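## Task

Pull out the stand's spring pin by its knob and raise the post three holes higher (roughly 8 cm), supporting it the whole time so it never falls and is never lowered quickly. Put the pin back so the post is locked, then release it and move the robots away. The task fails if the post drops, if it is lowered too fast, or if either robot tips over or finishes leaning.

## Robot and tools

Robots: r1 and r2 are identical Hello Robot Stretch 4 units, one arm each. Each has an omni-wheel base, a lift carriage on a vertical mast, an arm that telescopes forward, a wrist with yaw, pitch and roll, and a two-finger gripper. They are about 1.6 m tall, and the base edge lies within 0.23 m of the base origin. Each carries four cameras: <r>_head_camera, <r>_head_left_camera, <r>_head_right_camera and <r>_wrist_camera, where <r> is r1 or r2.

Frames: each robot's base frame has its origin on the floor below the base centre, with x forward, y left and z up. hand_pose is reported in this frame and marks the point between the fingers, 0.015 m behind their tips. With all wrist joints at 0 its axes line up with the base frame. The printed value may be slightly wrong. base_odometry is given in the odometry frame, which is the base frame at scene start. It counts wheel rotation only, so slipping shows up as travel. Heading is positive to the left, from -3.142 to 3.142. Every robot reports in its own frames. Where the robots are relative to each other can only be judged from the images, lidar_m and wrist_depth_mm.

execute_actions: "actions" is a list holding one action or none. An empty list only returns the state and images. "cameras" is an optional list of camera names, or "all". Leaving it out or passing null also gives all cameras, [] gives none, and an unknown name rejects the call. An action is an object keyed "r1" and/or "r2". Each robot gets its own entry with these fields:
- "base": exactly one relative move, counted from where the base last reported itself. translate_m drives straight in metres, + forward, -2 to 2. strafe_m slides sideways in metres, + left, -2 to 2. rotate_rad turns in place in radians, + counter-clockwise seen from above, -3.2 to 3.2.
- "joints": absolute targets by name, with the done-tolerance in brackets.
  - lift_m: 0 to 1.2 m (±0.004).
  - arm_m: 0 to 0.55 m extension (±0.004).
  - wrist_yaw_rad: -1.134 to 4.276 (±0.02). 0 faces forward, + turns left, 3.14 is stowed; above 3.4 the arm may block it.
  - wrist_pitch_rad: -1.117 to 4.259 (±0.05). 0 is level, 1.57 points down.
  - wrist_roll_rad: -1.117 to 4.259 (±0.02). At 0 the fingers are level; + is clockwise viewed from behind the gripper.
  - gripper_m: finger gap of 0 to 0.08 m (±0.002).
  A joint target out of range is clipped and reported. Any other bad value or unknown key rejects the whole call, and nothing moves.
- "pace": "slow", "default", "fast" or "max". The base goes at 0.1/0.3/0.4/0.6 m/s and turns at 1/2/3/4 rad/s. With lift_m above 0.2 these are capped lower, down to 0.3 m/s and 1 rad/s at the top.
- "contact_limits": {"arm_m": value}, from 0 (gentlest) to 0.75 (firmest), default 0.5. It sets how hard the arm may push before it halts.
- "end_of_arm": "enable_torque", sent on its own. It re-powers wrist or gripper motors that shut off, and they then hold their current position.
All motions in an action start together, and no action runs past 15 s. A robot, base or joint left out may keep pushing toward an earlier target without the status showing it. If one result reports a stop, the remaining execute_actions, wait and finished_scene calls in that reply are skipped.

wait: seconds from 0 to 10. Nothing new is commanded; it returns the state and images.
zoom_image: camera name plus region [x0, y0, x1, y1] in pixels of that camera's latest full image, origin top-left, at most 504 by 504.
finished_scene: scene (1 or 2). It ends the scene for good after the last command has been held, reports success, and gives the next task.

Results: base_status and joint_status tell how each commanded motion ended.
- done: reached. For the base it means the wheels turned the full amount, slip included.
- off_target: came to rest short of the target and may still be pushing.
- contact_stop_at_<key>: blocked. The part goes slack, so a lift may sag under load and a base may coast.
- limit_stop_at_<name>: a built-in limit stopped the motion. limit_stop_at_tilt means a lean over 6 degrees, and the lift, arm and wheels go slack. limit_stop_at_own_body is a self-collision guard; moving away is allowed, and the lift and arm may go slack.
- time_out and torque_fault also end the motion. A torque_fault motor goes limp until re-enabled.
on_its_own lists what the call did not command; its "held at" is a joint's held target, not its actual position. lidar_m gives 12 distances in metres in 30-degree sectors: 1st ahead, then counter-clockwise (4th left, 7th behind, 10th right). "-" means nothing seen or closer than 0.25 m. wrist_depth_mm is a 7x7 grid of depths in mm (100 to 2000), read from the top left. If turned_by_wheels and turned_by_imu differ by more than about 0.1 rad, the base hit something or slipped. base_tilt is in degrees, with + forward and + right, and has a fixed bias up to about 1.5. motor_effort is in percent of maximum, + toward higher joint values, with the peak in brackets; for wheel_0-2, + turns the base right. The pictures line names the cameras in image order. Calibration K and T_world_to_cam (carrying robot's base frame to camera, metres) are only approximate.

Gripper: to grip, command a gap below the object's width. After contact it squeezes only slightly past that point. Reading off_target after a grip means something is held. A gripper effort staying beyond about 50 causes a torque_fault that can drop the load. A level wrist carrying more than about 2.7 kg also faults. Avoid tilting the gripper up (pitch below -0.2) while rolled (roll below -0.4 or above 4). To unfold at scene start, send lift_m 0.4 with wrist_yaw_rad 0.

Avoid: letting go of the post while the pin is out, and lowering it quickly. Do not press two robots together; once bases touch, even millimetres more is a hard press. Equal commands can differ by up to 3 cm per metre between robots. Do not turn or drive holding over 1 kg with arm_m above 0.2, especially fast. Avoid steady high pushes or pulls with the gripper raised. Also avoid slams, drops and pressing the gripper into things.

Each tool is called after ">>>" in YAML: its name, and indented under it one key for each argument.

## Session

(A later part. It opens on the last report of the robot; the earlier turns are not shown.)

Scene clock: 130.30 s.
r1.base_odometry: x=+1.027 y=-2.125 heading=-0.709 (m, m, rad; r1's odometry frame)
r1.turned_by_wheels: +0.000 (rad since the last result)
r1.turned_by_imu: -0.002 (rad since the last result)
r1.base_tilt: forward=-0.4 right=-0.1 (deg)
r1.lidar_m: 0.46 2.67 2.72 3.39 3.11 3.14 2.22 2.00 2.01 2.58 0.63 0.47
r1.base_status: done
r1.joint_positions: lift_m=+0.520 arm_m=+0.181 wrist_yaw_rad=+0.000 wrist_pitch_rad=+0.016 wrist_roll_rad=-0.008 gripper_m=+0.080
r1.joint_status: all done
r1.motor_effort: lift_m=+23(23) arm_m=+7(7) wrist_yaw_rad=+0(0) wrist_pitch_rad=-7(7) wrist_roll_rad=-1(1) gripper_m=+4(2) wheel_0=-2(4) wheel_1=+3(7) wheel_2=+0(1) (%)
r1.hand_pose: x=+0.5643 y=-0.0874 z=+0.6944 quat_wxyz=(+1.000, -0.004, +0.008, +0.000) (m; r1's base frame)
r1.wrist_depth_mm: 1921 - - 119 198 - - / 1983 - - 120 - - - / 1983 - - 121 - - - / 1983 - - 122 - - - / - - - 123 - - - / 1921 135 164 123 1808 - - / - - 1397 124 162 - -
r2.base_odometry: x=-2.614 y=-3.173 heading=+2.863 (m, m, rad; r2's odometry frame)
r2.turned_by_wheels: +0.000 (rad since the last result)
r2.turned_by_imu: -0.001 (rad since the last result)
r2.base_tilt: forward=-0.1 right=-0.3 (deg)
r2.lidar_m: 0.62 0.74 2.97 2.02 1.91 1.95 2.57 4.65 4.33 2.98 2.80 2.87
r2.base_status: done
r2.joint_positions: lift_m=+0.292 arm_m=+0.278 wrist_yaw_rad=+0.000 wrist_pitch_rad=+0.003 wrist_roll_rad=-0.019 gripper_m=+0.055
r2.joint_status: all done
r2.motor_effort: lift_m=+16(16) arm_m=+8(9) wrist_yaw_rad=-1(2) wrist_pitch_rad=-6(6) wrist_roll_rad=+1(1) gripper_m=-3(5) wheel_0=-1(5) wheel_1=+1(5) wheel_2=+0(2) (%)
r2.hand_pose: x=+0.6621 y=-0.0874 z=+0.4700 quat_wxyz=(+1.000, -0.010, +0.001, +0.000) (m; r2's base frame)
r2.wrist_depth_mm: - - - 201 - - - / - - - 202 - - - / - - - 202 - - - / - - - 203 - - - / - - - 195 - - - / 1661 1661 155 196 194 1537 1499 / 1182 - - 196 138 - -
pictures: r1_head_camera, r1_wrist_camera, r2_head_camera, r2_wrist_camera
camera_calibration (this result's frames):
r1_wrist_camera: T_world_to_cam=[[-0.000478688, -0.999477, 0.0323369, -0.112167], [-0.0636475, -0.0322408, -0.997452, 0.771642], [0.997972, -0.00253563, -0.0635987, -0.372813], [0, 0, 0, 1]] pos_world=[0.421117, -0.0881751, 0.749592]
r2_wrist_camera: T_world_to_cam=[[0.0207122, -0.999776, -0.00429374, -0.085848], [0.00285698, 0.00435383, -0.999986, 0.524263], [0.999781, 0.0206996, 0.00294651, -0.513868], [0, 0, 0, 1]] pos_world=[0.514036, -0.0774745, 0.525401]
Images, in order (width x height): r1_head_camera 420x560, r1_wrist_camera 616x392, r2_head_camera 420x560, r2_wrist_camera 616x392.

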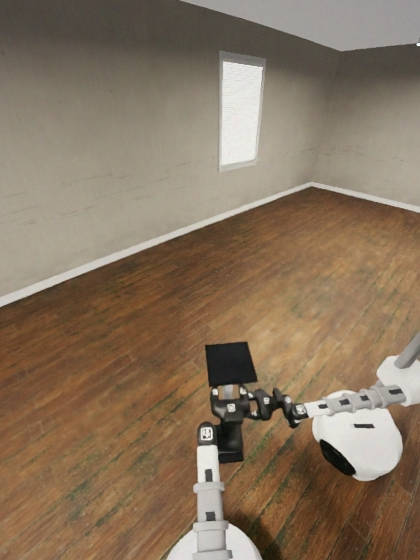

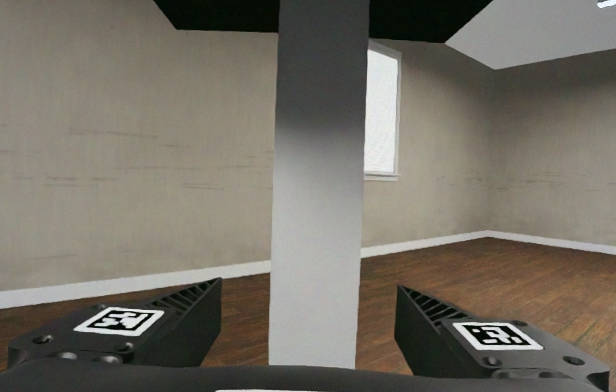

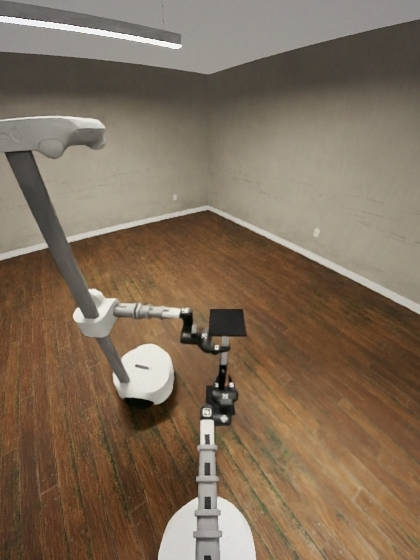

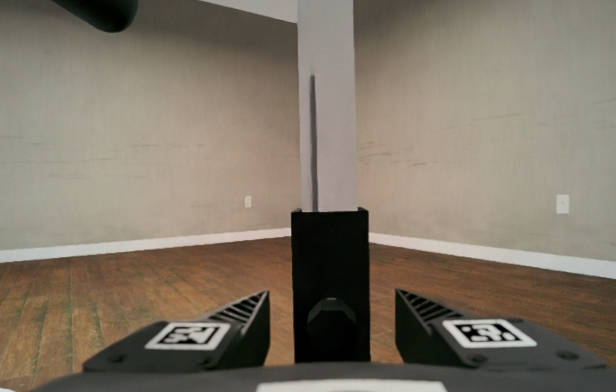

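>>> execute_actions:
  actions:
    - {"r1": {"joints": {"gripper_m": 0.0}}, "r2": {"joints": {"arm_m": 0.302}, "pace": "slow"}}
  cameras: ["r1_wrist_camera", "r2_wrist_camera", "r1_head_camera"]

Scene clock: 135.00 s.
r1.base_odometry: x=+1.027 y=-2.125 heading=-0.709 (m, m, rad; r1's odometry frame)
r1.turned_by_wheels: +0.000 (rad since the last result)
r1.turned_by_imu: -0.001 (rad since the last result)
r1.base_tilt: forward=-0.4 right=-0.1 (deg)
r1.lidar_m: 0.42 2.68 2.70 3.38 3.11 3.16 2.25 1.99 2.03 2.57 0.66 0.47
r1.base_status: not commanded
r1.joint_positions: lift_m=+0.520 arm_m=+0.181 wrist_yaw_rad=+0.000 wrist_pitch_rad=+0.016 wrist_roll_rad=-0.007 gripper_m=+0.029
r1.joint_status: gripper_m off_target (ended at +0.029, target +0.000)
r1.on_its_own: gripper_m is held at +0.024, not at your +0.000, by its contact guard: the fingers met something
r1.motor_effort: lift_m=+23(23) arm_m=+6(7) wrist_yaw_rad=+0(1) wrist_pitch_rad=-7(7) wrist_roll_rad=-4(5) gripper_m=-42(44) wheel_0=-2(2) wheel_1=+1(3) wheel_2=+0(1) (%)
r1.hand_pose: x=+0.5644 y=-0.0874 z=+0.6944 quat_wxyz=(+1.000, -0.004, +0.008, +0.000) (m; r1's base frame)
r1.wrist_depth_mm: 1921 - - 119 198 - - / 1921 - - 120 - - - / 1983 - - 121 - - - / 1983 - - 121 - - - / - - - 123 - - - / 1921 - 145 124 145 - - / 1464 - - 124 - 1576 1537
r2.base_odometry: x=-2.614 y=-3.173 heading=+2.863 (m, m, rad; r2's odometry frame)
r2.turned_by_wheels: +0.000 (rad since the last result)
r2.turned_by_imu: -0.001 (rad since the last result)
r2.base_tilt: forward=-0.1 right=-0.3 (deg)
r2.lidar_m: 0.63 0.76 2.97 2.03 1.90 1.95 2.54 4.67 4.32 2.99 2.80 2.85
r2.base_status: not commanded
r2.joint_positions: lift_m=+0.292 arm_m=+0.300 wrist_yaw_rad=+0.000 wrist_pitch_rad=+0.003 wrist_roll_rad=-0.019 gripper_m=+0.055
r2.joint_status: all done
r2.motor_effort: lift_m=+16(16) arm_m=+8(9) wrist_yaw_rad=-2(2) wrist_pitch_rad=-6(6) wrist_roll_rad=+1(1) gripper_m=-3(3) wheel_0=-1(1) wheel_1=+2(1) wheel_2=+0(0) (%)
r2.hand_pose: x=+0.6841 y=-0.0874 z=+0.4700 quat_wxyz=(+1.000, -0.010, +0.001, +0.000) (m; r2's base frame)
r2.wrist_depth_mm: - - - 180 - - - / - - - 180 - - - / - - - 180 - - - / - - - 181 - - - / - - - 173 - - - / 1661 1661 155 173 172 1576 1537 / 1160 - - 166 138 - -
pictures: r1_head_camera, r1_wrist_camera, r2_wrist_camera
camera_calibration (this result's frames):
r1_wrist_camera: T_world_to_cam=[[-0.000659656, -0.999515, 0.0311241, -0.11126], [-0.0634479, -0.0310196, -0.997503, 0.771719], [0.997985, -0.00263277, -0.0633967, -0.373049], [0, 0, 0, 1]] pos_world=[0.421188, -0.08825, 0.749605]
r2_wrist_camera: T_world_to_cam=[[0.0207117, -0.999776, -0.00429385, -0.0863033], [0.00285689, 0.00435394, -0.999986, 0.5242], [0.999781, 0.0206991, 0.00294643, -0.535856], [0, 0, 0, 1]] pos_world=[0.536029, -0.0774745, 0.525401]
Images, in order (width x height): r1_head_camera 420x560, r1_wrist_camera 616x392, r2_wrist_camera 616x392.

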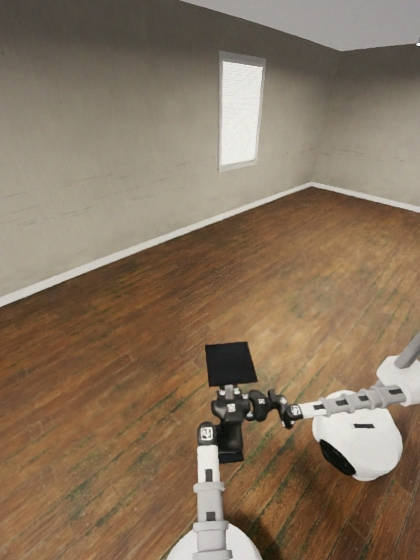

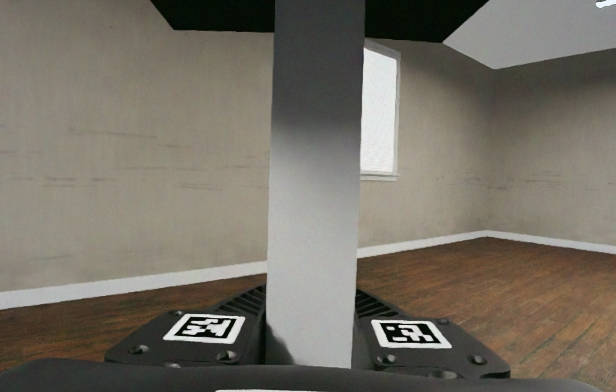

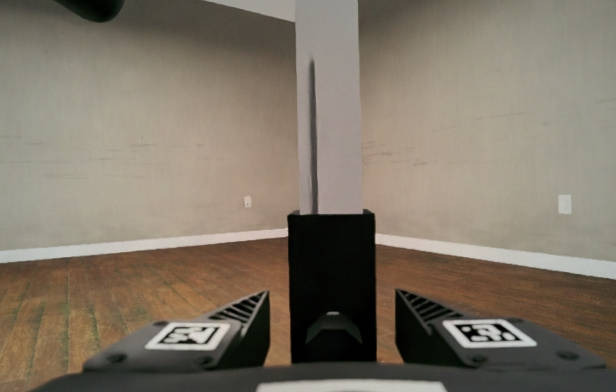

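>>> execute_actions:
  actions:
    - {"r2": {"joints": {"gripper_m": 0.0}}}
  cameras: ["r2_wrist_camera", "r1_head_right_camera"]

Scene clock: 138.03 s.
r1.base_odometry: x=+1.027 y=-2.125 heading=-0.709 (m, m, rad; r1's odometry frame)
r1.turned_by_wheels: +0.000 (rad since the last result)
r1.turned_by_imu: -0.001 (rad since the last result)
r1.base_tilt: forward=-0.4 right=-0.1 (deg)
r1.lidar_m: 0.45 2.66 2.70 3.38 3.10 3.12 2.24 2.01 2.03 2.57 0.65 0.48
r1.base_status: not commanded
r1.joint_positions: lift_m=+0.520 arm_m=+0.181 wrist_yaw_rad=+0.000 wrist_pitch_rad=+0.016 wrist_roll_rad=-0.007 gripper_m=+0.029
r1.joint_status: not commanded
r1.on_its_own: gripper_m is held at +0.024, not at your +0.000, by its contact guard: the fingers met something
r1.motor_effort: lift_m=+23(23) arm_m=+6(6) wrist_yaw_rad=+1(0) wrist_pitch_rad=-6(6) wrist_roll_rad=-4(5) gripper_m=-42(43) wheel_0=-2(2) wheel_1=+2(2) wheel_2=+0(1) (%)
r1.hand_pose: x=+0.5644 y=-0.0874 z=+0.6944 quat_wxyz=(+1.000, -0.004, +0.008, +0.000) (m; r1's base frame)
r1.wrist_depth_mm: 1863 - - 119 198 - - / 1983 - - 120 - - - / 1983 - - 121 - - - / 1983 - - 121 - - - / - - - 123 - - - / 1983 - 144 124 145 - - / 1464 - - 124 - 1618 1499
r2.base_odometry: x=-2.614 y=-3.173 heading=+2.863 (m, m, rad; r2's odometry frame)
r2.turned_by_wheels: +0.000 (rad since the last result)
r2.turned_by_imu: -0.001 (rad since the last result)
r2.base_tilt: forward=-0.1 right=-0.3 (deg)
r2.lidar_m: 0.62 0.74 2.99 2.02 1.92 1.98 2.58 4.67 4.35 3.00 2.80 2.86
r2.base_status: not commanded
r2.joint_positions: lift_m=+0.292 arm_m=+0.300 wrist_yaw_rad=+0.000 wrist_pitch_rad=+0.003 wrist_roll_rad=-0.019 gripper_m=+0.019
r2.joint_status: gripper_m off_target (ended at +0.019, target +0.000)
r2.on_its_own: gripper_m is held at +0.015, not at your +0.000, by its contact guard: the fingers met something
r2.motor_effort: lift_m=+15(15) arm_m=+9(8) wrist_yaw_rad=-1(0) wrist_pitch_rad=-6(6) wrist_roll_rad=+0(0) gripper_m=-39(35) wheel_0=-1(1) wheel_1=+2(2) wheel_2=+0(0) (%)
r2.hand_pose: x=+0.6840 y=-0.0874 z=+0.4700 quat_wxyz=(+1.000, -0.009, +0.001, +0.000) (m; r2's base frame)
r2.wrist_depth_mm: - - - 180 - - - / - - - 180 - - - / - - - 181 - - - / - - - 181 - - - / - - - 173 - - - / 1618 1661 1618 159 153 1537 1499 / 1182 1182 - - - - 1118
pictures: r1_head_right_camera, r2_wrist_camera
camera_calibration (this result's frames):
r2_wrist_camera: T_world_to_cam=[[0.020554, -0.999778, -0.00471383, -0.0860312], [0.00285786, 0.00477356, -0.999985, 0.524235], [0.999785, 0.0205402, 0.00295534, -0.535868], [0, 0, 0, 1]] pos_world=[0.536022, -0.0775077, 0.525405]
Images, in order (width x height): r1_head_right_camera 420x672, r2_wrist_camera 616x392.

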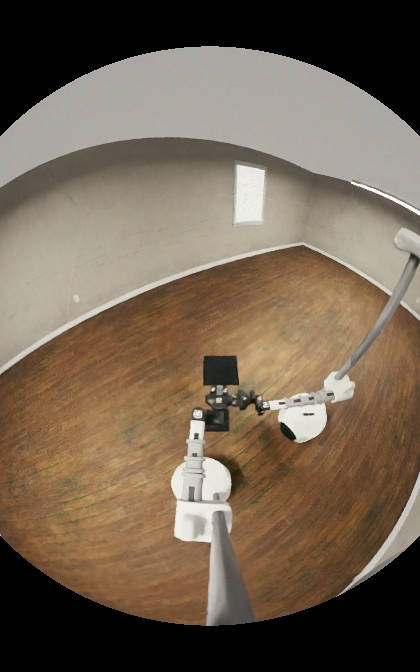

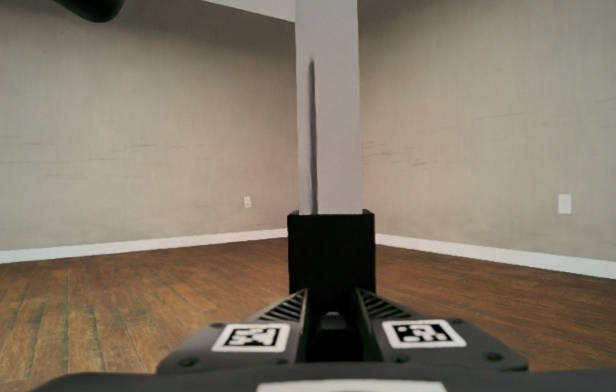

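>>> execute_actions:
  actions:
    - {"r1": {"joints": {"lift_m": 0.523}, "pace": "slow"}, "r2": {"joints": {"arm_m": 0.288}, "pace": "slow", "contact_limits": {"arm_m": 0.4}}}
  cameras: ["r2_wrist_camera", "r1_wrist_camera"]

Scene clock: 141.77 s.
r1.base_odometry: x=+1.027 y=-2.125 heading=-0.709 (m, m, rad; r1's odometry frame)
r1.turned_by_wheels: +0.000 (rad since the last result)
r1.turned_by_imu: -0.001 (rad since the last result)
r1.base_tilt: forward=-0.4 right=+0.0 (deg)
r1.lidar_m: 0.45 2.66 2.71 3.38 3.10 3.11 2.24 1.99 2.03 2.56 0.65 0.48
r1.base_status: not commanded
r1.joint_positions: lift_m=+0.522 arm_m=+0.181 wrist_yaw_rad=+0.000 wrist_pitch_rad=+0.019 wrist_roll_rad=-0.007 gripper_m=+0.029
r1.joint_status: all done
r1.on_its_own: gripper_m is held at +0.024, not at your +0.000, by its contact guard: the fingers met something
r1.motor_effort: lift_m=+26(27) arm_m=+6(6) wrist_yaw_rad=-1(1) wrist_pitch_rad=-15(17) wrist_roll_rad=-5(4) gripper_m=-43(44) wheel_0=-2(2) wheel_1=+2(2) wheel_2=+0(0) (%)
r1.hand_pose: x=+0.5645 y=-0.0874 z=+0.6965 quat_wxyz=(+1.000, -0.004, +0.010, +0.000) (m; r1's base frame)
r1.wrist_depth_mm: 1983 - - 119 199 - - / 1921 - - 120 - - - / 1983 - - 120 - - - / 1983 - - 121 - - - / - - - 122 - - - / 1863 1983 144 123 145 - - / 1464 - - 124 - 1537 1499
r2.base_odometry: x=-2.614 y=-3.173 heading=+2.863 (m, m, rad; r2's odometry frame)
r2.turned_by_wheels: +0.000 (rad since the last result)
r2.turned_by_imu: -0.001 (rad since the last result)
r2.base_tilt: forward=-0.1 right=-0.3 (deg)
r2.lidar_m: 0.64 0.74 2.99 2.04 1.92 1.96 2.54 4.68 4.32 2.98 2.80 2.85
r2.base_status: not commanded
r2.joint_positions: lift_m=+0.292 arm_m=+0.291 wrist_yaw_rad=+0.005 wrist_pitch_rad=+0.004 wrist_roll_rad=-0.019 gripper_m=+0.019
r2.joint_status: all done
r2.on_its_own: gripper_m is held at +0.015, not at your +0.000, by its contact guard: the fingers met something; wrist_yaw_rad is at rest, and its effort (-16) is outside its rest range (-13 to +13)
r2.motor_effort: lift_m=+15(16) arm_m=-16(16) wrist_yaw_rad=-16(16) wrist_pitch_rad=-8(9) wrist_roll_rad=+0(0) gripper_m=-39(40) wheel_0=-4(4) wheel_1=-2(2) wheel_2=+6(6) (%)
r2.contact_limits: arm_m 0.4
r2.hand_pose: x=+0.6749 y=-0.0863 z=+0.4699 quat_wxyz=(+1.000, -0.009, +0.002, +0.003) (m; r2's base frame)
r2.wrist_depth_mm: - - - 189 - - - / - - - 189 - - - / - - - 189 - - - / - - - 189 - - - / - - - 182 - - - / 1661 1618 1618 158 153 1537 1499 / 1182 1182 - - - - 1098
pictures: r1_wrist_camera, r2_wrist_camera
camera_calibration (this result's frames):
r1_wrist_camera: T_world_to_cam=[[-0.000203786, -0.999517, 0.0310769, -0.111472], [-0.0666255, -0.0309943, -0.997297, 0.775419], [0.997778, -0.00227375, -0.066587, -0.370643], [0, 0, 0, 1]] pos_world=[0.421459, -0.0882277, 0.752106]
r2_wrist_camera: T_world_to_cam=[[0.0257046, -0.999659, -0.00462626, -0.0882531], [0.00212558, 0.00468243, -0.999987, 0.524571], [0.999667, 0.0256945, 0.00224521, -0.525854], [0, 0, 0, 1]] pos_world=[0.526833, -0.0771677, 0.525336]
Images, in order (width x height): r1_wrist_camera 616x392, r2_wrist_camera 616x392.

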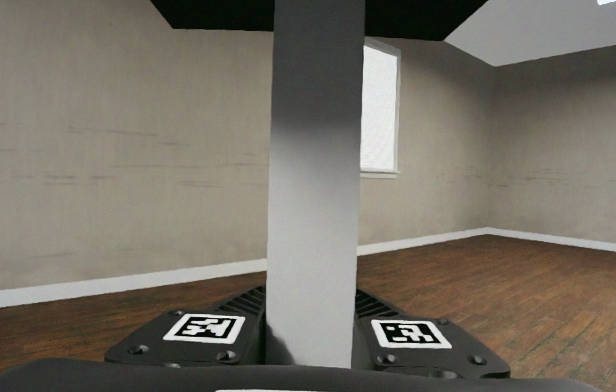

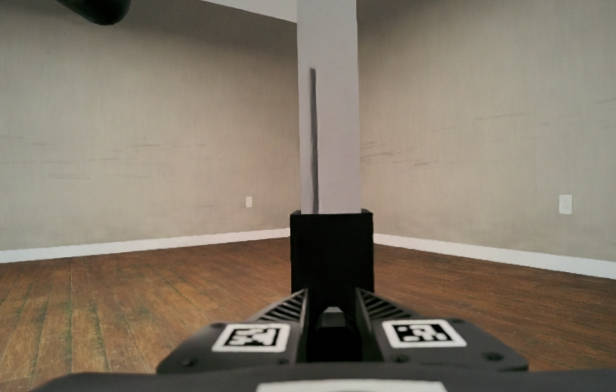

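>>> execute_actions:
  actions:
    - {"r2": {"joints": {"arm_m": 0.279}, "pace": "slow", "contact_limits": {"arm_m": 0.4}}}
  cameras: ["r2_wrist_camera"]

Scene clock: 145.53 s.
r1.base_odometry: x=+1.027 y=-2.125 heading=-0.709 (m, m, rad; r1's odometry frame)
r1.turned_by_wheels: +0.000 (rad since the last result)
r1.turned_by_imu: -0.001 (rad since the last result)
r1.base_tilt: forward=-0.4 right=+0.0 (deg)
r1.lidar_m: 0.47 2.67 2.70 3.40 3.10 3.13 2.22 2.01 2.05 2.56 0.64 0.48
r1.base_status: not commanded
r1.joint_positions: lift_m=+0.522 arm_m=+0.181 wrist_yaw_rad=+0.000 wrist_pitch_rad=+0.019 wrist_roll_rad=-0.007 gripper_m=+0.029
r1.joint_status: not commanded
r1.on_its_own: gripper_m is held at +0.024, not at your +0.000, by its contact guard: the fingers met something
r1.motor_effort: lift_m=+26(26) arm_m=+6(6) wrist_yaw_rad=+0(0) wrist_pitch_rad=-16(16) wrist_roll_rad=-5(4) gripper_m=-43(42) wheel_0=-2(2) wheel_1=+1(2) wheel_2=-1(1) (%)
r1.hand_pose: x=+0.5645 y=-0.0874 z=+0.6965 quat_wxyz=(+1.000, -0.004, +0.010, +0.000) (m; r1's base frame)
r1.wrist_depth_mm: 1921 - - 118 199 - - / 1921 - - 119 - - - / 1983 - - 121 - - - / 1983 - - 121 - - - / - - - 122 - - - / 1921 1983 145 124 145 - - / 1464 - - 124 - 1499 1499
r2.base_odometry: x=-2.614 y=-3.173 heading=+2.863 (m, m, rad; r2's odometry frame)
r2.turned_by_wheels: +0.000 (rad since the last result)
r2.turned_by_imu: -0.001 (rad since the last result)
r2.base_tilt: forward=-0.1 right=-0.3 (deg)
r2.lidar_m: 0.63 0.72 2.98 2.02 1.91 1.93 2.56 4.68 4.33 2.99 2.81 2.85
r2.base_status: not commanded
r2.joint_positions: lift_m=+0.292 arm_m=+0.282 wrist_yaw_rad=+0.005 wrist_pitch_rad=+0.003 wrist_roll_rad=-0.019 gripper_m=+0.019
r2.joint_status: all done
r2.on_its_own: gripper_m is held at +0.015, not at your +0.000, by its contact guard: the fingers met something; wrist_yaw_rad is at rest, and its effort (-16) is outside its rest range (-13 to +13)
r2.motor_effort: lift_m=+16(16) arm_m=-16(16) wrist_yaw_rad=-16(17) wrist_pitch_rad=-6(8) wrist_roll_rad=+0(0) gripper_m=-37(39) wheel_0=-4(4) wheel_1=-2(2) wheel_2=+6(6) (%)
r2.contact_limits: arm_m 0.4
r2.hand_pose: x=+0.6658 y=-0.0863 z=+0.4700 quat_wxyz=(+1.000, -0.009, +0.002, +0.003) (m; r2's base frame)
r2.wrist_depth_mm: - - - 197 - - - / - - - 198 - - - / - - - 198 - - - / - - - 199 - - - / - - - 191 - - - / 1661 1661 1661 157 153 1576 1499 / 1182 1182 - - - - 1098
pictures: r2_wrist_camera
camera_calibration (this result's frames):
r2_wrist_camera: T_world_to_cam=[[0.0258367, -0.999656, -0.00460373, -0.0880908], [0.00260276, 0.00467252, -0.999986, 0.524372], [0.999663, 0.0258244, 0.00272258, -0.517028], [0, 0, 0, 1]] pos_world=[0.517765, -0.0771587, 0.525367]
Images, in order (width x height): r2_wrist_camera 616x392.

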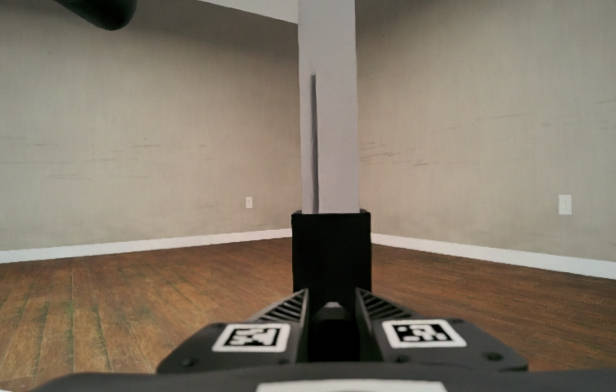

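>>> execute_actions:
  actions:
    - {"r1": {"joints": {"lift_m": 0.588}, "pace": "slow"}}
  cameras: ["r2_wrist_camera", "r1_wrist_camera"]

Scene clock: 152.17 s.
r1.base_odometry: x=+1.027 y=-2.125 heading=-0.709 (m, m, rad; r1's odometry frame)
r1.turned_by_wheels: +0.000 (rad since the last result)
r1.turned_by_imu: -0.001 (rad since the last result)
r1.base_tilt: forward=-0.5 right=+0.0 (deg)
r1.lidar_m: 0.43 2.67 2.71 3.40 3.10 3.14 2.25 2.00 2.02 2.58 0.64 0.49
r1.base_status: not commanded
r1.joint_positions: lift_m=+0.587 arm_m=+0.181 wrist_yaw_rad=+0.000 wrist_pitch_rad=+0.021 wrist_roll_rad=-0.007 gripper_m=+0.029
r1.joint_status: all done
r1.on_its_own: gripper_m is held at +0.024, not at your +0.000, by its contact guard: the fingers met something
r1.motor_effort: lift_m=+27(28) arm_m=+6(5) wrist_yaw_rad=-2(2) wrist_pitch_rad=-21(21) wrist_roll_rad=-5(4) gripper_m=-42(42) wheel_0=-2(2) wheel_1=+2(1) wheel_2=+0(0) (%)
r1.hand_pose: x=+0.5646 y=-0.0873 z=+0.7610 quat_wxyz=(+1.000, -0.004, +0.011, +0.000) (m; r1's base frame)
r1.wrist_depth_mm: 1921 - - 118 200 - - / 1921 - - 119 - - - / - - - 120 - - - / 1983 - - 121 - - - / - - - 122 - - - / 1921 - 144 123 145 - - / 1618 - - 124 - 1661 1618
r2.base_odometry: x=-2.614 y=-3.173 heading=+2.863 (m, m, rad; r2's odometry frame)
r2.turned_by_wheels: +0.000 (rad since the last result)
r2.turned_by_imu: -0.001 (rad since the last result)
r2.base_tilt: forward=-0.1 right=-0.3 (deg)
r2.lidar_m: 0.63 0.74 2.98 2.04 1.92 1.97 2.56 4.68 4.34 3.00 2.79 2.86
r2.base_status: not commanded
r2.joint_positions: lift_m=+0.292 arm_m=+0.282 wrist_yaw_rad=+0.005 wrist_pitch_rad=+0.003 wrist_roll_rad=-0.019 gripper_m=+0.019
r2.joint_status: not commanded
r2.on_its_own: gripper_m is held at +0.015, not at your +0.000, by its contact guard: the fingers met something; wrist_yaw_rad is at rest, and its effort (-16) is outside its rest range (-13 to +13)
r2.motor_effort: lift_m=+16(16) arm_m=-16(16) wrist_yaw_rad=-16(16) wrist_pitch_rad=-7(7) wrist_roll_rad=+0(0) gripper_m=-38(38) wheel_0=-5(4) wheel_1=-2(2) wheel_2=+6(6) (%)
r2.hand_pose: x=+0.6658 y=-0.0863 z=+0.4700 quat_wxyz=(+1.000, -0.009, +0.002, +0.003) (m; r2's base frame)
r2.wrist_depth_mm: - - - 197 - - - / - - - 198 - - - / - - - 198 - - - / - - - 199 - - - / - - - 191 - - - / 1661 1661 1661 157 153 1576 1537 / 1160 1182 - - - - 1118
pictures: r1_wrist_camera, r2_wrist_camera
camera_calibration (this result's frames):
r1_wrist_camera: T_world_to_cam=[[-0.0000116048, -0.999517, 0.0310787, -0.11356], [-0.0685394, -0.0310048, -0.997167, 0.840771], [0.997648, -0.00214169, -0.0685059, -0.364849], [0, 0, 0, 1]] pos_world=[0.421615, -0.0882184, 0.816924]
r2_wrist_camera: T_world_to_cam=[[0.0258367, -0.999656, -0.00460366, -0.0880908], [0.00260275, 0.00467245, -0.999986, 0.524372], [0.999663, 0.0258243, 0.00272258, -0.517028], [0, 0, 0, 1]] pos_world=[0.517764, -0.0771587, 0.525367]
Images, in order (width x height): r1_wrist_camera 616x392, r2_wrist_camera 616x392.

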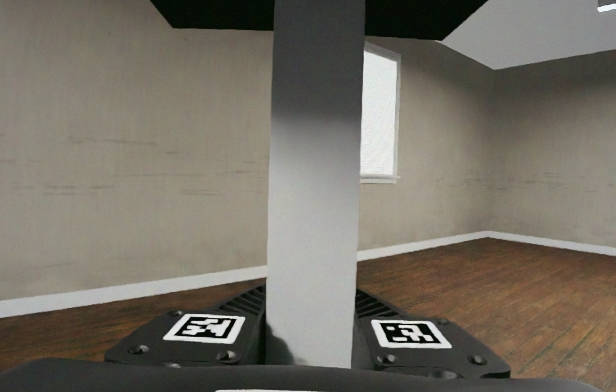

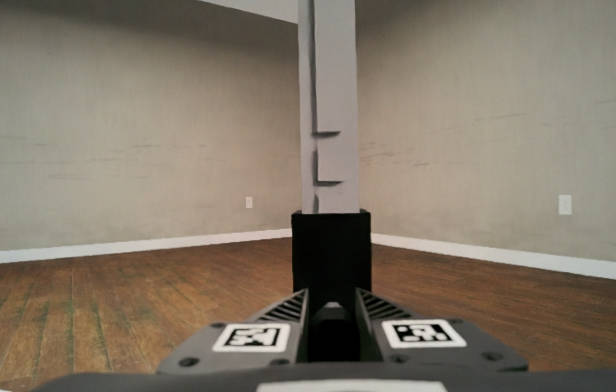

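>>> zoom_image:
  camera: "r2_wrist_camera"
  region: [260, 90, 420, 330]

Region (260, 90, 420, 330) of r2_wrist_camera's 616x392 image, scaled by 2.100.

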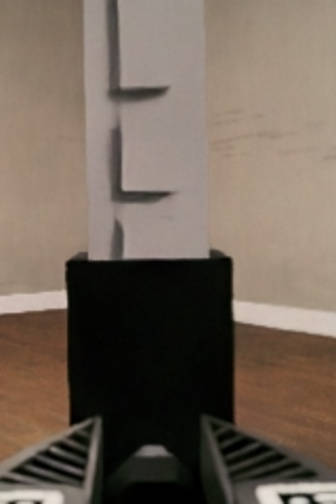

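>>> execute_actions:
  actions:
    - {"r2": {"joints": {"arm_m": 0.291}, "pace": "slow", "contact_limits": {"arm_m": 0.2}}}
  cameras: ["r2_wrist_camera"]

Scene clock: 169.67 s.
r1.base_odometry: x=+1.027 y=-2.125 heading=-0.709 (m, m, rad; r1's odometry frame)
r1.turned_by_wheels: +0.000 (rad since the last result)
r1.turned_by_imu: -0.001 (rad since the last result)
r1.base_tilt: forward=-0.3 right=-0.1 (deg)
r1.lidar_m: 0.46 2.67 2.70 3.37 3.11 3.11 2.22 2.00 2.00 2.57 0.62 0.48
r1.base_status: not commanded
r1.joint_positions: lift_m=+0.587 arm_m=+0.181 wrist_yaw_rad=+0.000 wrist_pitch_rad=+0.021 wrist_roll_rad=-0.007 gripper_m=+0.029
r1.joint_status: not commanded
r1.on_its_own: gripper_m is held at +0.024, not at your +0.000, by its contact guard: the fingers met something
r1.motor_effort: lift_m=+27(27) arm_m=+6(6) wrist_yaw_rad=-1(0) wrist_pitch_rad=-22(22) wrist_roll_rad=-4(5) gripper_m=-42(42) wheel_0=-2(2) wheel_1=+2(2) wheel_2=-1(0) (%)
r1.hand_pose: x=+0.5646 y=-0.0873 z=+0.7610 quat_wxyz=(+1.000, -0.004, +0.011, +0.000) (m; r1's base frame)
r1.wrist_depth_mm: 1921 - - 118 200 - - / 1983 - - 119 - - - / 1983 - - 120 - - - / - - - 121 - - - / - - - 122 - - - / 1983 - 145 123 145 - - / 1576 - - 124 - 1708 1618
r2.base_odometry: x=-2.614 y=-3.174 heading=+2.863 (m, m, rad; r2's odometry frame)
r2.turned_by_wheels: +0.000 (rad since the last result)
r2.turned_by_imu: -0.001 (rad since the last result)
r2.base_tilt: forward=-0.2 right=-0.3 (deg)
r2.lidar_m: 0.63 0.74 3.00 2.01 1.91 1.97 2.55 4.67 4.35 3.00 2.79 2.85
r2.base_status: not commanded
r2.joint_positions: lift_m=+0.292 arm_m=+0.288 wrist_yaw_rad=-0.005 wrist_pitch_rad=+0.001 wrist_roll_rad=-0.019 gripper_m=+0.019
r2.joint_status: all done
r2.on_its_own: gripper_m is held at +0.015, not at your +0.000, by its contact guard: the fingers met something
r2.motor_effort: lift_m=+16(16) arm_m=+17(16) wrist_yaw_rad=+13(13) wrist_pitch_rad=-1(7) wrist_roll_rad=+0(0) gripper_m=-37(38) wheel_0=+6(6) wheel_1=+1(2) wheel_2=-7(7) (%)
r2.contact_limits: arm_m 0.2
r2.hand_pose: x=+0.6712 y=-0.0885 z=+0.4704 quat_wxyz=(+1.000, -0.009, +0.001, -0.003) (m; r2's base frame)
r2.wrist_depth_mm: - - - 193 - - - / - - - 193 - - - / - - - 194 - - - / - - - 195 - - - / - - - 186 - - - / 1661 1661 1661 160 152 1576 1499 / 1182 1205 - - - - 1098
pictures: r2_wrist_camera
camera_calibration (this result's frames):
r2_wrist_camera: T_world_to_cam=[[0.0155394, -0.999869, -0.00456244, -0.0835466], [0.00466956, 0.00463551, -0.999978, 0.523404], [0.999868, 0.0155178, 0.00474098, -0.524379], [0, 0, 0, 1]] pos_world=[0.523165, -0.0778247, 0.525497]
Images, in order (width x height): r2_wrist_camera 616x392.

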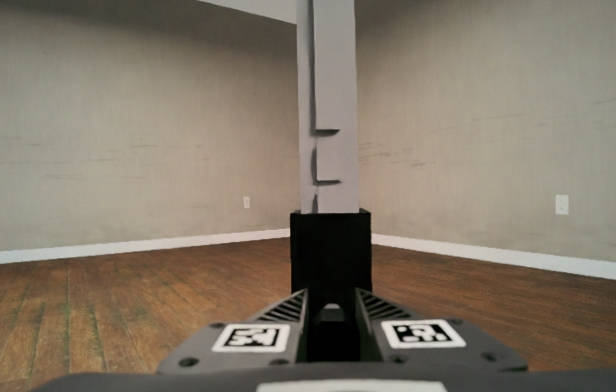

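>>> execute_actions:
  actions:
    - {"r2": {"joints": {"gripper_m": 0.06, "arm_m": 0.288}}, "r1": {"joints": {"lift_m": 0.595}, "pace": "slow"}}
  cameras: ["r2_wrist_camera"]

Scene clock: 173.13 s.
r1.base_odometry: x=+1.027 y=-2.125 heading=-0.709 (m, m, rad; r1's odometry frame)
r1.turned_by_wheels: +0.000 (rad since the last result)
r1.turned_by_imu: -0.001 (rad since the last result)
r1.base_tilt: forward=-0.4 right=-0.1 (deg)
r1.lidar_m: 0.45 2.69 2.72 3.38 3.09 3.12 2.23 2.01 2.01 2.53 0.65 0.48
r1.base_status: not commanded
r1.joint_positions: lift_m=+0.594 arm_m=+0.181 wrist_yaw_rad=+0.000 wrist_pitch_rad=+0.024 wrist_roll_rad=-0.007 gripper_m=+0.029
r1.joint_status: all done
r1.on_its_own: gripper_m is held at +0.024, not at your +0.000, by its contact guard: the fingers met something; wrist_pitch_rad is at rest, and its effort (-30) is outside its rest range (-23 to +23)
r1.motor_effort: lift_m=+28(32) arm_m=+5(6) wrist_yaw_rad=-1(1) wrist_pitch_rad=-30(35) wrist_roll_rad=-4(5) gripper_m=-42(44) wheel_0=-2(2) wheel_1=+2(2) wheel_2=+0(0) (%)
r1.hand_pose: x=+0.5646 y=-0.0874 z=+0.7673 quat_wxyz=(+1.000, -0.004, +0.012, +0.000) (m; r1's base frame)
r1.wrist_depth_mm: 1983 - - 118 200 - - / 1921 - - 119 - - - / 1983 - - 120 - - - / 1983 - - 121 - - - / - - - 122 - - - / 1983 - 145 123 145 - - / 1576 - - 124 - 1661 1618
r2.base_odometry: x=-2.614 y=-3.173 heading=+2.863 (m, m, rad; r2's odometry frame)
r2.turned_by_wheels: +0.000 (rad since the last result)
r2.turned_by_imu: -0.001 (rad since the last result)
r2.base_tilt: forward=-0.1 right=-0.3 (deg)
r2.lidar_m: 0.62 0.74 2.94 2.01 1.91 1.98 2.56 4.68 4.39 3.00 2.80 2.87
r2.base_status: not commanded
r2.joint_positions: lift_m=+0.292 arm_m=+0.288 wrist_yaw_rad=+0.000 wrist_pitch_rad=+0.003 wrist_roll_rad=-0.019 gripper_m=+0.060
r2.joint_status: all done
r2.motor_effort: lift_m=+16(16) arm_m=-1(13) wrist_yaw_rad=-1(14) wrist_pitch_rad=-5(5) wrist_roll_rad=+0(1) gripper_m=+2(38) wheel_0=+2(6) wheel_1=+1(1) wheel_2=-2(7) (%)
r2.hand_pose: x=+0.6717 y=-0.0875 z=+0.4701 quat_wxyz=(+1.000, -0.009, +0.001, +0.000) (m; r2's base frame)
r2.wrist_depth_mm: - - - 191 - - - / - - - 193 - - - / - - - 193 - - - / - - - 193 - - - / - - - 186 - - - / 1661 1661 155 186 185 1537 1537 / 1182 - 124 187 147 - -
pictures: r2_wrist_camera
camera_calibration (this result's frames):
r2_wrist_camera: T_world_to_cam=[[0.0203656, -0.999782, -0.00459372, -0.0857472], [0.00311299, 0.00465806, -0.999984, 0.524121], [0.999788, 0.020351, 0.00320718, -0.523621], [0, 0, 0, 1]] pos_world=[0.523625, -0.0775137, 0.525398]
Images, in order (width x height): r2_wrist_camera 616x392.

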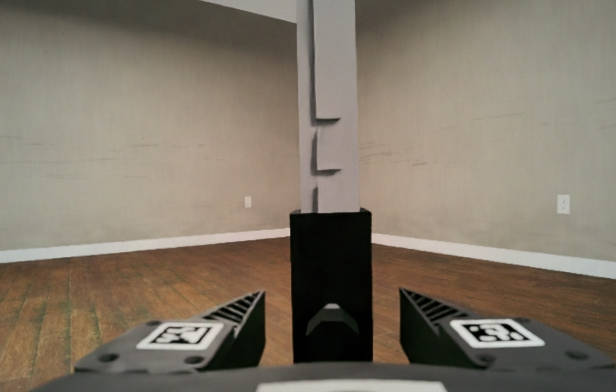

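>>> execute_actions:
  actions:
    - {"r1": {"joints": {"lift_m": 0.601}, "pace": "slow"}}
  cameras: ["r2_wrist_camera"]

Scene clock: 178.73 s.
r1.base_odometry: x=+1.027 y=-2.125 heading=-0.709 (m, m, rad; r1's odometry frame)
r1.turned_by_wheels: +0.000 (rad since the last result)
r1.turned_by_imu: -0.001 (rad since the last result)
r1.base_tilt: forward=-0.4 right=+0.0 (deg)
r1.lidar_m: 0.45 2.69 2.71 3.38 3.09 3.13 2.25 2.01 2.02 2.57 0.60 0.49
r1.base_status: not commanded
r1.joint_positions: lift_m=+0.600 arm_m=+0.181 wrist_yaw_rad=+0.000 wrist_pitch_rad=+0.025 wrist_roll_rad=-0.007 gripper_m=+0.029
r1.joint_status: all done
r1.on_its_own: gripper_m is held at +0.024, not at your +0.000, by its contact guard: the fingers met something; wrist_pitch_rad is at rest, and its effort (-31) is outside its rest range (-23 to +23)
r1.motor_effort: lift_m=+29(28) arm_m=+5(5) wrist_yaw_rad=-2(2) wrist_pitch_rad=-31(32) wrist_roll_rad=-4(4) gripper_m=-41(42) wheel_0=-2(2) wheel_1=+2(2) wheel_2=+0(0) (%)
r1.hand_pose: x=+0.5646 y=-0.0873 z=+0.7732 quat_wxyz=(+1.000, -0.004, +0.012, +0.000) (m; r1's base frame)
r1.wrist_depth_mm: 1921 - - 117 200 - - / 1983 - - 118 - - - / 1983 - - 120 - - - / 1983 - - 121 - - - / - - - 122 - - - / 1983 - 145 123 145 - - / 1618 - - 125 - 1661 1576
r2.base_odometry: x=-2.614 y=-3.173 heading=+2.863 (m, m, rad; r2's odometry frame)
r2.turned_by_wheels: +0.000 (rad since the last result)
r2.turned_by_imu: -0.001 (rad since the last result)
r2.base_tilt: forward=-0.1 right=-0.3 (deg)
r2.lidar_m: 0.63 0.74 2.99 2.03 1.92 1.95 2.56 4.69 4.33 3.01 2.81 2.83
r2.base_status: not commanded
r2.joint_positions: lift_m=+0.292 arm_m=+0.288 wrist_yaw_rad=+0.000 wrist_pitch_rad=+0.003 wrist_roll_rad=-0.019 gripper_m=+0.060
r2.joint_status: not commanded
r2.motor_effort: lift_m=+16(16) arm_m=-1(1) wrist_yaw_rad=+0(1) wrist_pitch_rad=-5(5) wrist_roll_rad=+1(0) gripper_m=+2(2) wheel_0=+2(2) wheel_1=+1(1) wheel_2=-2(2) (%)
r2.hand_pose: x=+0.6717 y=-0.0875 z=+0.4701 quat_wxyz=(+1.000, -0.009, +0.001, +0.000) (m; r2's base frame)
r2.wrist_depth_mm: - - - 191 - - - / - - - 192 - - - / - - - 193 - - - / - - - 193 - - - / - - - 185 - - - / 1661 1661 155 186 185 1576 1499 / 1182 - 124 187 148 - -
pictures: r2_wrist_camera
camera_calibration (this result's frames):
r2_wrist_camera: T_world_to_cam=[[0.0203658, -0.999782, -0.00459385, -0.0857472], [0.00311311, 0.00465819, -0.999984, 0.524121], [0.999788, 0.0203511, 0.00320729, -0.523621], [0, 0, 0, 1]] pos_world=[0.523625, -0.0775137, 0.525398]
Images, in order (width x height): r2_wrist_camera 616x392.

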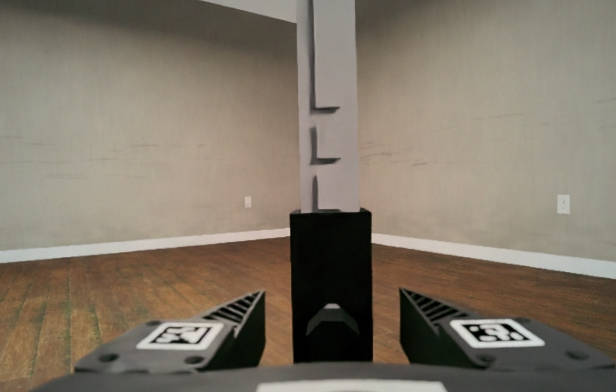

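>>> execute_actions:
  actions:
    - {"r1": {"joints": {"lift_m": 0.606}, "pace": "slow"}}
  cameras: ["r2_wrist_camera"]

Scene clock: 182.87 s.
r1.base_odometry: x=+1.027 y=-2.125 heading=-0.709 (m, m, rad; r1's odometry frame)
r1.turned_by_wheels: +0.000 (rad since the last result)
r1.turned_by_imu: -0.001 (rad since the last result)
r1.base_tilt: forward=-0.3 right=+0.0 (deg)
r1.lidar_m: 0.44 2.65 2.71 3.39 3.08 3.12 2.25 2.00 2.02 2.52 0.64 0.48
r1.base_status: not commanded
r1.joint_positions: lift_m=+0.605 arm_m=+0.181 wrist_yaw_rad=+0.001 wrist_pitch_rad=+0.026 wrist_roll_rad=-0.007 gripper_m=+0.029
r1.joint_status: all done
r1.on_its_own: gripper_m is held at +0.024, not at your +0.000, by its contact guard: the fingers met something; wrist_pitch_rad is at rest, and its effort (-36) is outside its rest range (-23 to +23)
r1.motor_effort: lift_m=+30(31) arm_m=+5(5) wrist_yaw_rad=-2(1) wrist_pitch_rad=-36(36) wrist_roll_rad=-3(4) gripper_m=-43(41) wheel_0=-2(2) wheel_1=+2(2) wheel_2=+0(0) (%)
r1.hand_pose: x=+0.5647 y=-0.0873 z=+0.7778 quat_wxyz=(+1.000, -0.004, +0.013, +0.000) (m; r1's base frame)
r1.wrist_depth_mm: 1921 - - 117 201 - - / 1921 - - 118 - - - / 1921 - - 119 - - - / 1983 - - 121 - - - / - - - 122 - - - / 1921 - 145 123 145 - - / 1576 - - 124 - 1708 1661
r2.base_odometry: x=-2.614 y=-3.173 heading=+2.863 (m, m, rad; r2's odometry frame)
r2.turned_by_wheels: +0.000 (rad since the last result)
r2.turned_by_imu: -0.001 (rad since the last result)
r2.base_tilt: forward=-0.2 right=-0.3 (deg)
r2.lidar_m: 0.64 0.74 2.95 2.01 1.91 1.96 2.58 4.70 4.36 3.00 2.80 2.88
r2.base_status: not commanded
r2.joint_positions: lift_m=+0.292 arm_m=+0.288 wrist_yaw_rad=+0.000 wrist_pitch_rad=+0.003 wrist_roll_rad=-0.019 gripper_m=+0.060
r2.joint_status: not commanded
r2.motor_effort: lift_m=+16(16) arm_m=+0(1) wrist_yaw_rad=+0(0) wrist_pitch_rad=-5(5) wrist_roll_rad=+0(0) gripper_m=+2(3) wheel_0=+2(2) wheel_1=+1(1) wheel_2=-2(2) (%)
r2.hand_pose: x=+0.6717 y=-0.0875 z=+0.4701 quat_wxyz=(+1.000, -0.009, +0.001, +0.000) (m; r2's base frame)
r2.wrist_depth_mm: - - - 191 - - - / - - - 193 - - - / - - - 193 - - - / - - - 193 - - - / - - - 186 - - - / 1661 1661 155 186 185 1576 1537 / 1182 - 124 187 149 - -
pictures: r2_wrist_camera
camera_calibration (this result's frames):
r2_wrist_camera: T_world_to_cam=[[0.0203658, -0.999782, -0.0045937, -0.0857473], [0.00311304, 0.00465804, -0.999984, 0.524121], [0.999788, 0.0203512, 0.00320722, -0.523621], [0, 0, 0, 1]] pos_world=[0.523625, -0.0775137, 0.525398]
Images, in order (width x height): r2_wrist_camera 616x392.

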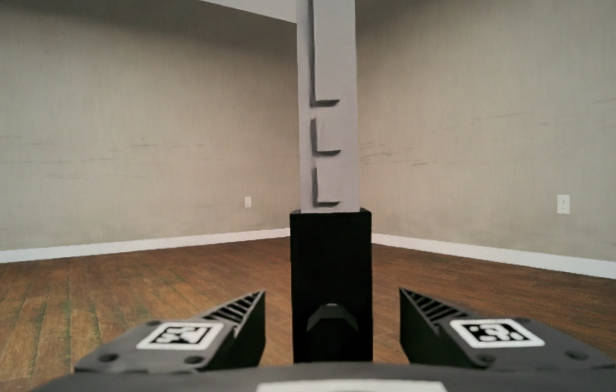

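>>> execute_actions:
  actions:
    - {"r1": {"joints": {"lift_m": 0.599}, "pace": "slow"}, "r2": {"joints": {"arm_m": 0.15}}}
  cameras: ["r2_wrist_camera"]

Scene clock: 187.67 s.
r1.base_odometry: x=+1.027 y=-2.125 heading=-0.709 (m, m, rad; r1's odometry frame)
r1.turned_by_wheels: +0.000 (rad since the last result)
r1.turned_by_imu: -0.001 (rad since the last result)
r1.base_tilt: forward=-0.5 right=-0.1 (deg)
r1.lidar_m: 0.45 2.68 2.72 3.38 3.10 3.13 2.26 1.99 2.04 2.57 0.66 0.48
r1.base_status: not commanded
r1.joint_positions: lift_m=+0.599 arm_m=+0.181 wrist_yaw_rad=+0.000 wrist_pitch_rad=+0.021 wrist_roll_rad=-0.008 gripper_m=+0.029
r1.joint_status: all done
r1.on_its_own: gripper_m is held at +0.024, not at your +0.000, by its contact guard: the fingers met something
r1.motor_effort: lift_m=+16(28) arm_m=+5(5) wrist_yaw_rad=+0(2) wrist_pitch_rad=-22(35) wrist_roll_rad=-1(3) gripper_m=-42(41) wheel_0=-2(2) wheel_1=+2(2) wheel_2=+0(1) (%)
r1.hand_pose: x=+0.5646 y=-0.0874 z=+0.7729 quat_wxyz=(+1.000, -0.004, +0.011, +0.000) (m; r1's base frame)
r1.wrist_depth_mm: 1921 - - 118 199 - - / 1921 - - 119 - - - / 1983 - - 120 - - - / 1983 - - 121 - - - / - - - 122 - - - / 1921 - 145 123 145 - - / 1576 - - 124 - 1708 1576
r2.base_odometry: x=-2.614 y=-3.173 heading=+2.863 (m, m, rad; r2's odometry frame)
r2.turned_by_wheels: +0.000 (rad since the last result)
r2.turned_by_imu: -0.001 (rad since the last result)
r2.base_tilt: forward=-0.1 right=-0.3 (deg)
r2.lidar_m: 0.61 0.73 3.00 2.03 1.92 1.96 2.57 4.68 4.34 3.00 2.79 2.87
r2.base_status: not commanded
r2.joint_positions: lift_m=+0.292 arm_m=+0.152 wrist_yaw_rad=+0.000 wrist_pitch_rad=+0.003 wrist_roll_rad=-0.019 gripper_m=+0.060
r2.joint_status: all done
r2.motor_effort: lift_m=+16(15) arm_m=-8(9) wrist_yaw_rad=-1(0) wrist_pitch_rad=-6(6) wrist_roll_rad=+1(0) gripper_m=+3(0) wheel_0=+2(2) wheel_1=+1(1) wheel_2=-2(2) (%)
r2.hand_pose: x=+0.5351 y=-0.0874 z=+0.4700 quat_wxyz=(+1.000, -0.009, +0.002, +0.000) (m; r2's base frame)
r2.wrist_depth_mm: - - - - - - - / - - - - - - - / - - - - - - - / - - - - - - - / - - - 320 - - - / 1618 1661 155 324 1464 1576 1537 / 1160 - 124 1098 1098 - -
pictures: r2_wrist_camera
camera_calibration (this result's frames):
r2_wrist_camera: T_world_to_cam=[[0.0205588, -0.999778, -0.00458186, -0.0830331], [0.00279893, 0.00464036, -0.999985, 0.524646], [0.999785, 0.0205457, 0.00289371, -0.386898], [0, 0, 0, 1]] pos_world=[0.387054, -0.0775001, 0.525378]
Images, in order (width x height): r2_wrist_camera 616x392.

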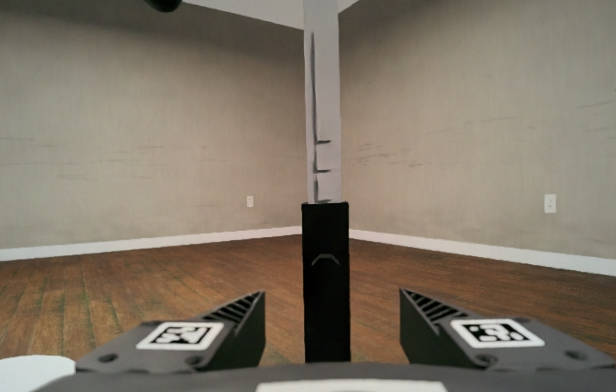

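>>> execute_actions:
  actions:
    - {"r1": {"joints": {"lift_m": 0.5955}, "pace": "slow"}}
  cameras: ["r2_wrist_camera"]

Scene clock: 190.03 s.
r1.base_odometry: x=+1.027 y=-2.125 heading=-0.709 (m, m, rad; r1's odometry frame)
r1.turned_by_wheels: +0.000 (rad since the last result)
r1.turned_by_imu: -0.001 (rad since the last result)
r1.base_tilt: forward=-0.4 right=+0.0 (deg)
r1.lidar_m: 0.44 2.67 2.71 3.38 3.10 3.14 2.21 2.00 2.01 2.55 0.63 0.48
r1.base_status: not commanded
r1.joint_positions: lift_m=+0.596 arm_m=+0.181 wrist_yaw_rad=-0.001 wrist_pitch_rad=+0.017 wrist_roll_rad=-0.009 gripper_m=+0.029
r1.joint_status: all done
r1.on_its_own: gripper_m is held at +0.024, not at your +0.000, by its contact guard: the fingers met something
r1.motor_effort: lift_m=+14(16) arm_m=+5(5) wrist_yaw_rad=+1(2) wrist_pitch_rad=-9(22) wrist_roll_rad=+1(0) gripper_m=-42(42) wheel_0=-2(2) wheel_1=+2(2) wheel_2=-1(1) (%)
r1.hand_pose: x=+0.5646 y=-0.0876 z=+0.7706 quat_wxyz=(+1.000, -0.004, +0.009, +0.000) (m; r1's base frame)
r1.wrist_depth_mm: 1983 - - 119 197 - - / 1921 - - 120 - - - / 1983 - - 121 - - - / 1983 - - 122 - - - / - - - 123 - - - / 1983 - 145 124 - - - / 1576 - - 124 - 1756 1661
r2.base_odometry: x=-2.614 y=-3.173 heading=+2.863 (m, m, rad; r2's odometry frame)
r2.turned_by_wheels: +0.000 (rad since the last result)
r2.turned_by_imu: -0.001 (rad since the last result)
r2.base_tilt: forward=-0.2 right=-0.3 (deg)
r2.lidar_m: 0.64 0.73 2.98 2.03 1.91 1.97 2.54 4.68 4.34 2.99 2.79 2.86
r2.base_status: not commanded
r2.joint_positions: lift_m=+0.292 arm_m=+0.152 wrist_yaw_rad=+0.000 wrist_pitch_rad=+0.003 wrist_roll_rad=-0.019 gripper_m=+0.060
r2.joint_status: not commanded
r2.motor_effort: lift_m=+16(15) arm_m=-8(8) wrist_yaw_rad=-1(0) wrist_pitch_rad=-6(6) wrist_roll_rad=+0(0) gripper_m=+1(0) wheel_0=+2(2) wheel_1=+1(1) wheel_2=-2(2) (%)
r2.hand_pose: x=+0.5351 y=-0.0874 z=+0.4700 quat_wxyz=(+1.000, -0.009, +0.002, +0.000) (m; r2's base frame)
r2.wrist_depth_mm: - - - - - - - / - - - - - - - / - - - - - - - / - - - - - - - / - - - 322 - - - / 1661 1661 155 324 1464 1537 1499 / 1182 - 124 1118 1078 - -
pictures: r2_wrist_camera
camera_calibration (this result's frames):
r2_wrist_camera: T_world_to_cam=[[0.0205589, -0.999778, -0.00458195, -0.0830331], [0.00279895, 0.00464045, -0.999985, 0.524646], [0.999785, 0.0205457, 0.00289373, -0.386899], [0, 0, 0, 1]] pos_world=[0.387054, -0.0775001, 0.525378]
Images, in order (width x height): r2_wrist_camera 616x392.

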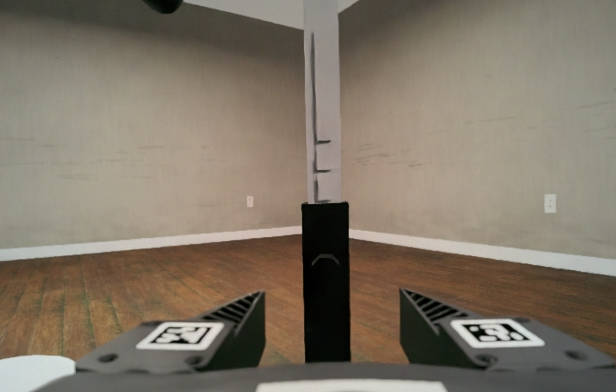

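>>> execute_actions:
  actions:
    - {"r1": {"joints": {"gripper_m": 0.08}}, "r2": {"base": {"translate_m": -0.4}, "joints": {"arm_m": 0.0}, "pace": "fast"}}
  cameras: ["r1_wrist_camera"]

>>> execute_actions:
  actions:
    - {"r1": {"base": {"translate_m": -0.4}, "joints": {"arm_m": 0.0}, "pace": "fast"}}
  cameras: ["r1_head_camera", "r2_wrist_camera"]

Scene clock: 196.10 s.
r1.base_odometry: x=+1.027 y=-2.125 heading=-0.709 (m, m, rad; r1's odometry frame)
r1.turned_by_wheels: +0.000 (rad since the last result)
r1.turned_by_imu: -0.002 (rad since the last result)
r1.base_tilt: forward=-0.5 right=-0.1 (deg)
r1.lidar_m: 0.45 2.69 2.70 3.39 3.10 3.13 2.24 1.99 2.02 1.25 1.00 0.47
r1.base_status: not commanded
r1.joint_positions: lift_m=+0.596 arm_m=+0.181 wrist_yaw_rad=+0.000 wrist_pitch_rad=+0.017 wrist_roll_rad=-0.009 gripper_m=+0.080
r1.joint_status: all done
r1.motor_effort: lift_m=+14(14) arm_m=+5(5) wrist_yaw_rad=+2(3) wrist_pitch_rad=-8(9) wrist_roll_rad=+2(2) gripper_m=+2(44) wheel_0=-2(2) wheel_1=+2(2) wheel_2=-1(1) (%)
r1.hand_pose: x=+0.5646 y=-0.0875 z=+0.7706 quat_wxyz=(+1.000, -0.005, +0.008, +0.000) (m; r1's base frame)
r1.wrist_depth_mm: 1863 - - 119 198 - - / 1921 - - 120 - - - / 1983 - - 121 - - - / - - - 121 - - - / - - - 122 - - - / 1983 134 164 123 - - - / - - 1618 124 161 - -
r2.base_odometry: x=-2.229 y=-3.283 heading=+2.863 (m, m, rad; r2's odometry frame)
r2.turned_by_wheels: +0.000 (rad since the last result)
r2.turned_by_imu: -0.001 (rad since the last result)
r2.base_tilt: forward=-0.1 right=-0.3 (deg)
r2.lidar_m: 1.04 1.10 2.64 1.81 1.70 1.74 2.26 4.36 4.46 3.23 3.03 3.08
r2.base_status: done
r2.joint_positions: lift_m=+0.292 arm_m=+0.001 wrist_yaw_rad=+0.000 wrist_pitch_rad=+0.003 wrist_roll_rad=-0.019 gripper_m=+0.060
r2.joint_status: all done
r2.motor_effort: lift_m=+16(16) arm_m=-8(10) wrist_yaw_rad=-1(3) wrist_pitch_rad=-6(6) wrist_roll_rad=+0(1) gripper_m=+2(3) wheel_0=+1(3) wheel_1=+0(7) wheel_2=-1(11) (%)
r2.hand_pose: x=+0.3850 y=-0.0874 z=+0.4700 quat_wxyz=(+1.000, -0.009, +0.001, +0.000) (m; r2's base frame)
r2.wrist_depth_mm: 917 - - - - - - / 931 1008 976 - - - - / - - - - - - - / - - - - - - - / - - - - - - - / 1366 991 155 1661 1464 1576 1537 / 1042 - 124 1182 1078 - -
pictures: r1_wrist_camera
camera_calibration (this result's frames):
r1_wrist_camera: T_world_to_cam=[[-0.000839602, -0.999456, 0.0329824, -0.115005], [-0.0638914, -0.0328614, -0.997416, 0.847762], [0.997957, -0.00294472, -0.063829, -0.368092], [0, 0, 0, 1]] pos_world=[0.421408, -0.0881673, 0.825869]
Images, in order (width x height): r1_wrist_camera 616x392.

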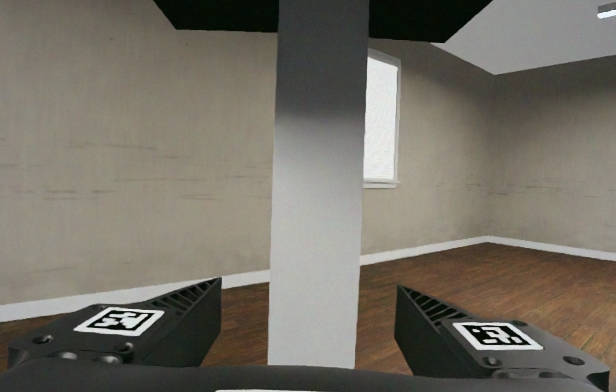

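Scene clock: 198.47 s.
r1.base_odometry: x=+0.723 y=-1.864 heading=-0.709 (m, m, rad; r1's odometry frame)
r1.turned_by_wheels: +0.000 (rad since the last result)
r1.turned_by_imu: +0.000 (rad since the last result)
r1.base_tilt: forward=-0.5 right=-0.1 (deg)
r1.lidar_m: 0.84 2.99 3.04 3.12 2.84 2.90 1.90 1.66 1.72 2.18 1.32 1.26
r1.base_status: done
r1.joint_positions: lift_m=+0.596 arm_m=+0.004 wrist_yaw_rad=+0.000 wrist_pitch_rad=+0.016 wrist_roll_rad=-0.009 gripper_m=+0.080
r1.joint_status: all done
joint sent to its limit — the command would take r1.arm_m past its lower limit, so that joint was sent only as far as its limit.
r1.motor_effort: lift_m=+15(15) arm_m=-6(7) wrist_yaw_rad=+1(1) wrist_pitch_rad=-6(7) wrist_roll_rad=+1(1) gripper_m=+2(2) wheel_0=+0(8) wheel_1=+0(7) wheel_2=-1(8) (%)
r1.hand_pose: x=+0.3874 y=-0.0875 z=+0.7706 quat_wxyz=(+1.000, -0.005, +0.008, +0.000) (m; r1's base frame)
r1.wrist_depth_mm: - - - - - - - / - - - - - - - / - - - - - - - / - - - - - - - / - - - - - - - / - 134 164 - - - - / - - 1618 1661 162 - -
r2.base_odometry: x=-2.229 y=-3.283 heading=+2.863 (m, m, rad; r2's odometry frame)
r2.turned_by_wheels: +0.000 (rad since the last result)
r2.turned_by_imu: -0.001 (rad since the last result)
r2.base_tilt: forward=-0.2 right=-0.3 (deg)
r2.lidar_m: 1.03 1.21 2.65 1.81 1.69 1.73 2.30 4.35 4.42 3.22 3.02 3.08
r2.base_status: not commanded
r2.joint_positions: lift_m=+0.292 arm_m=+0.001 wrist_yaw_rad=+0.000 wrist_pitch_rad=+0.003 wrist_roll_rad=-0.019 gripper_m=+0.060
r2.joint_status: not commanded
r2.motor_effort: lift_m=+16(17) arm_m=-8(8) wrist_yaw_rad=+0(0) wrist_pitch_rad=-6(6) wrist_roll_rad=+1(0) gripper_m=+2(1) wheel_0=+1(1) wheel_1=+0(0) wheel_2=-1(1) (%)
r2.hand_pose: x=+0.3850 y=-0.0874 z=+0.4700 quat_wxyz=(+1.000, -0.009, +0.001, +0.000) (m; r2's base frame)
r2.wrist_depth_mm: - - - - - - - / 991 - - - - - - / - - - - - - - / - - - - - - - / - - - - - - - / 1078 1661 155 1618 1464 1576 1537 / 960 - 124 1182 1078 - -
pictures: r1_head_camera, r2_wrist_camera
camera_calibration (this result's frames):
r2_wrist_camera: T_world_to_cam=[[0.020555, -0.999778, -0.00455398, -0.0799607], [0.00281983, 0.00461289, -0.999985, 0.525056], [0.999785, 0.0205419, 0.00291402, -0.23689], [0, 0, 0, 1]] pos_world=[0.237002, -0.0774989, 0.525374]
Images, in order (width x height): r1_head_camera 420x560, r2_wrist_camera 616x392.

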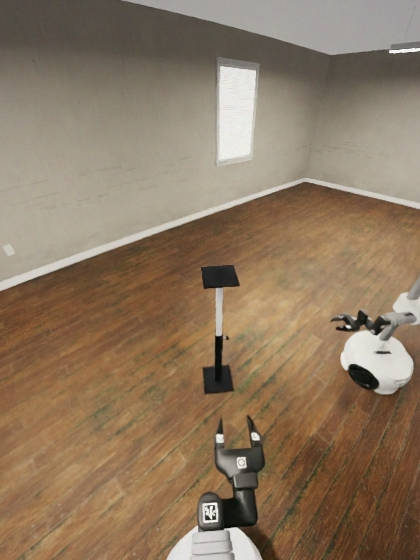

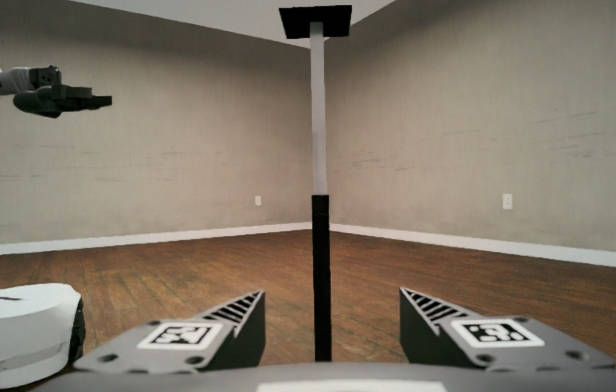

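>>> finished_scene:
  scene: 1

The scene is finished: the task was done.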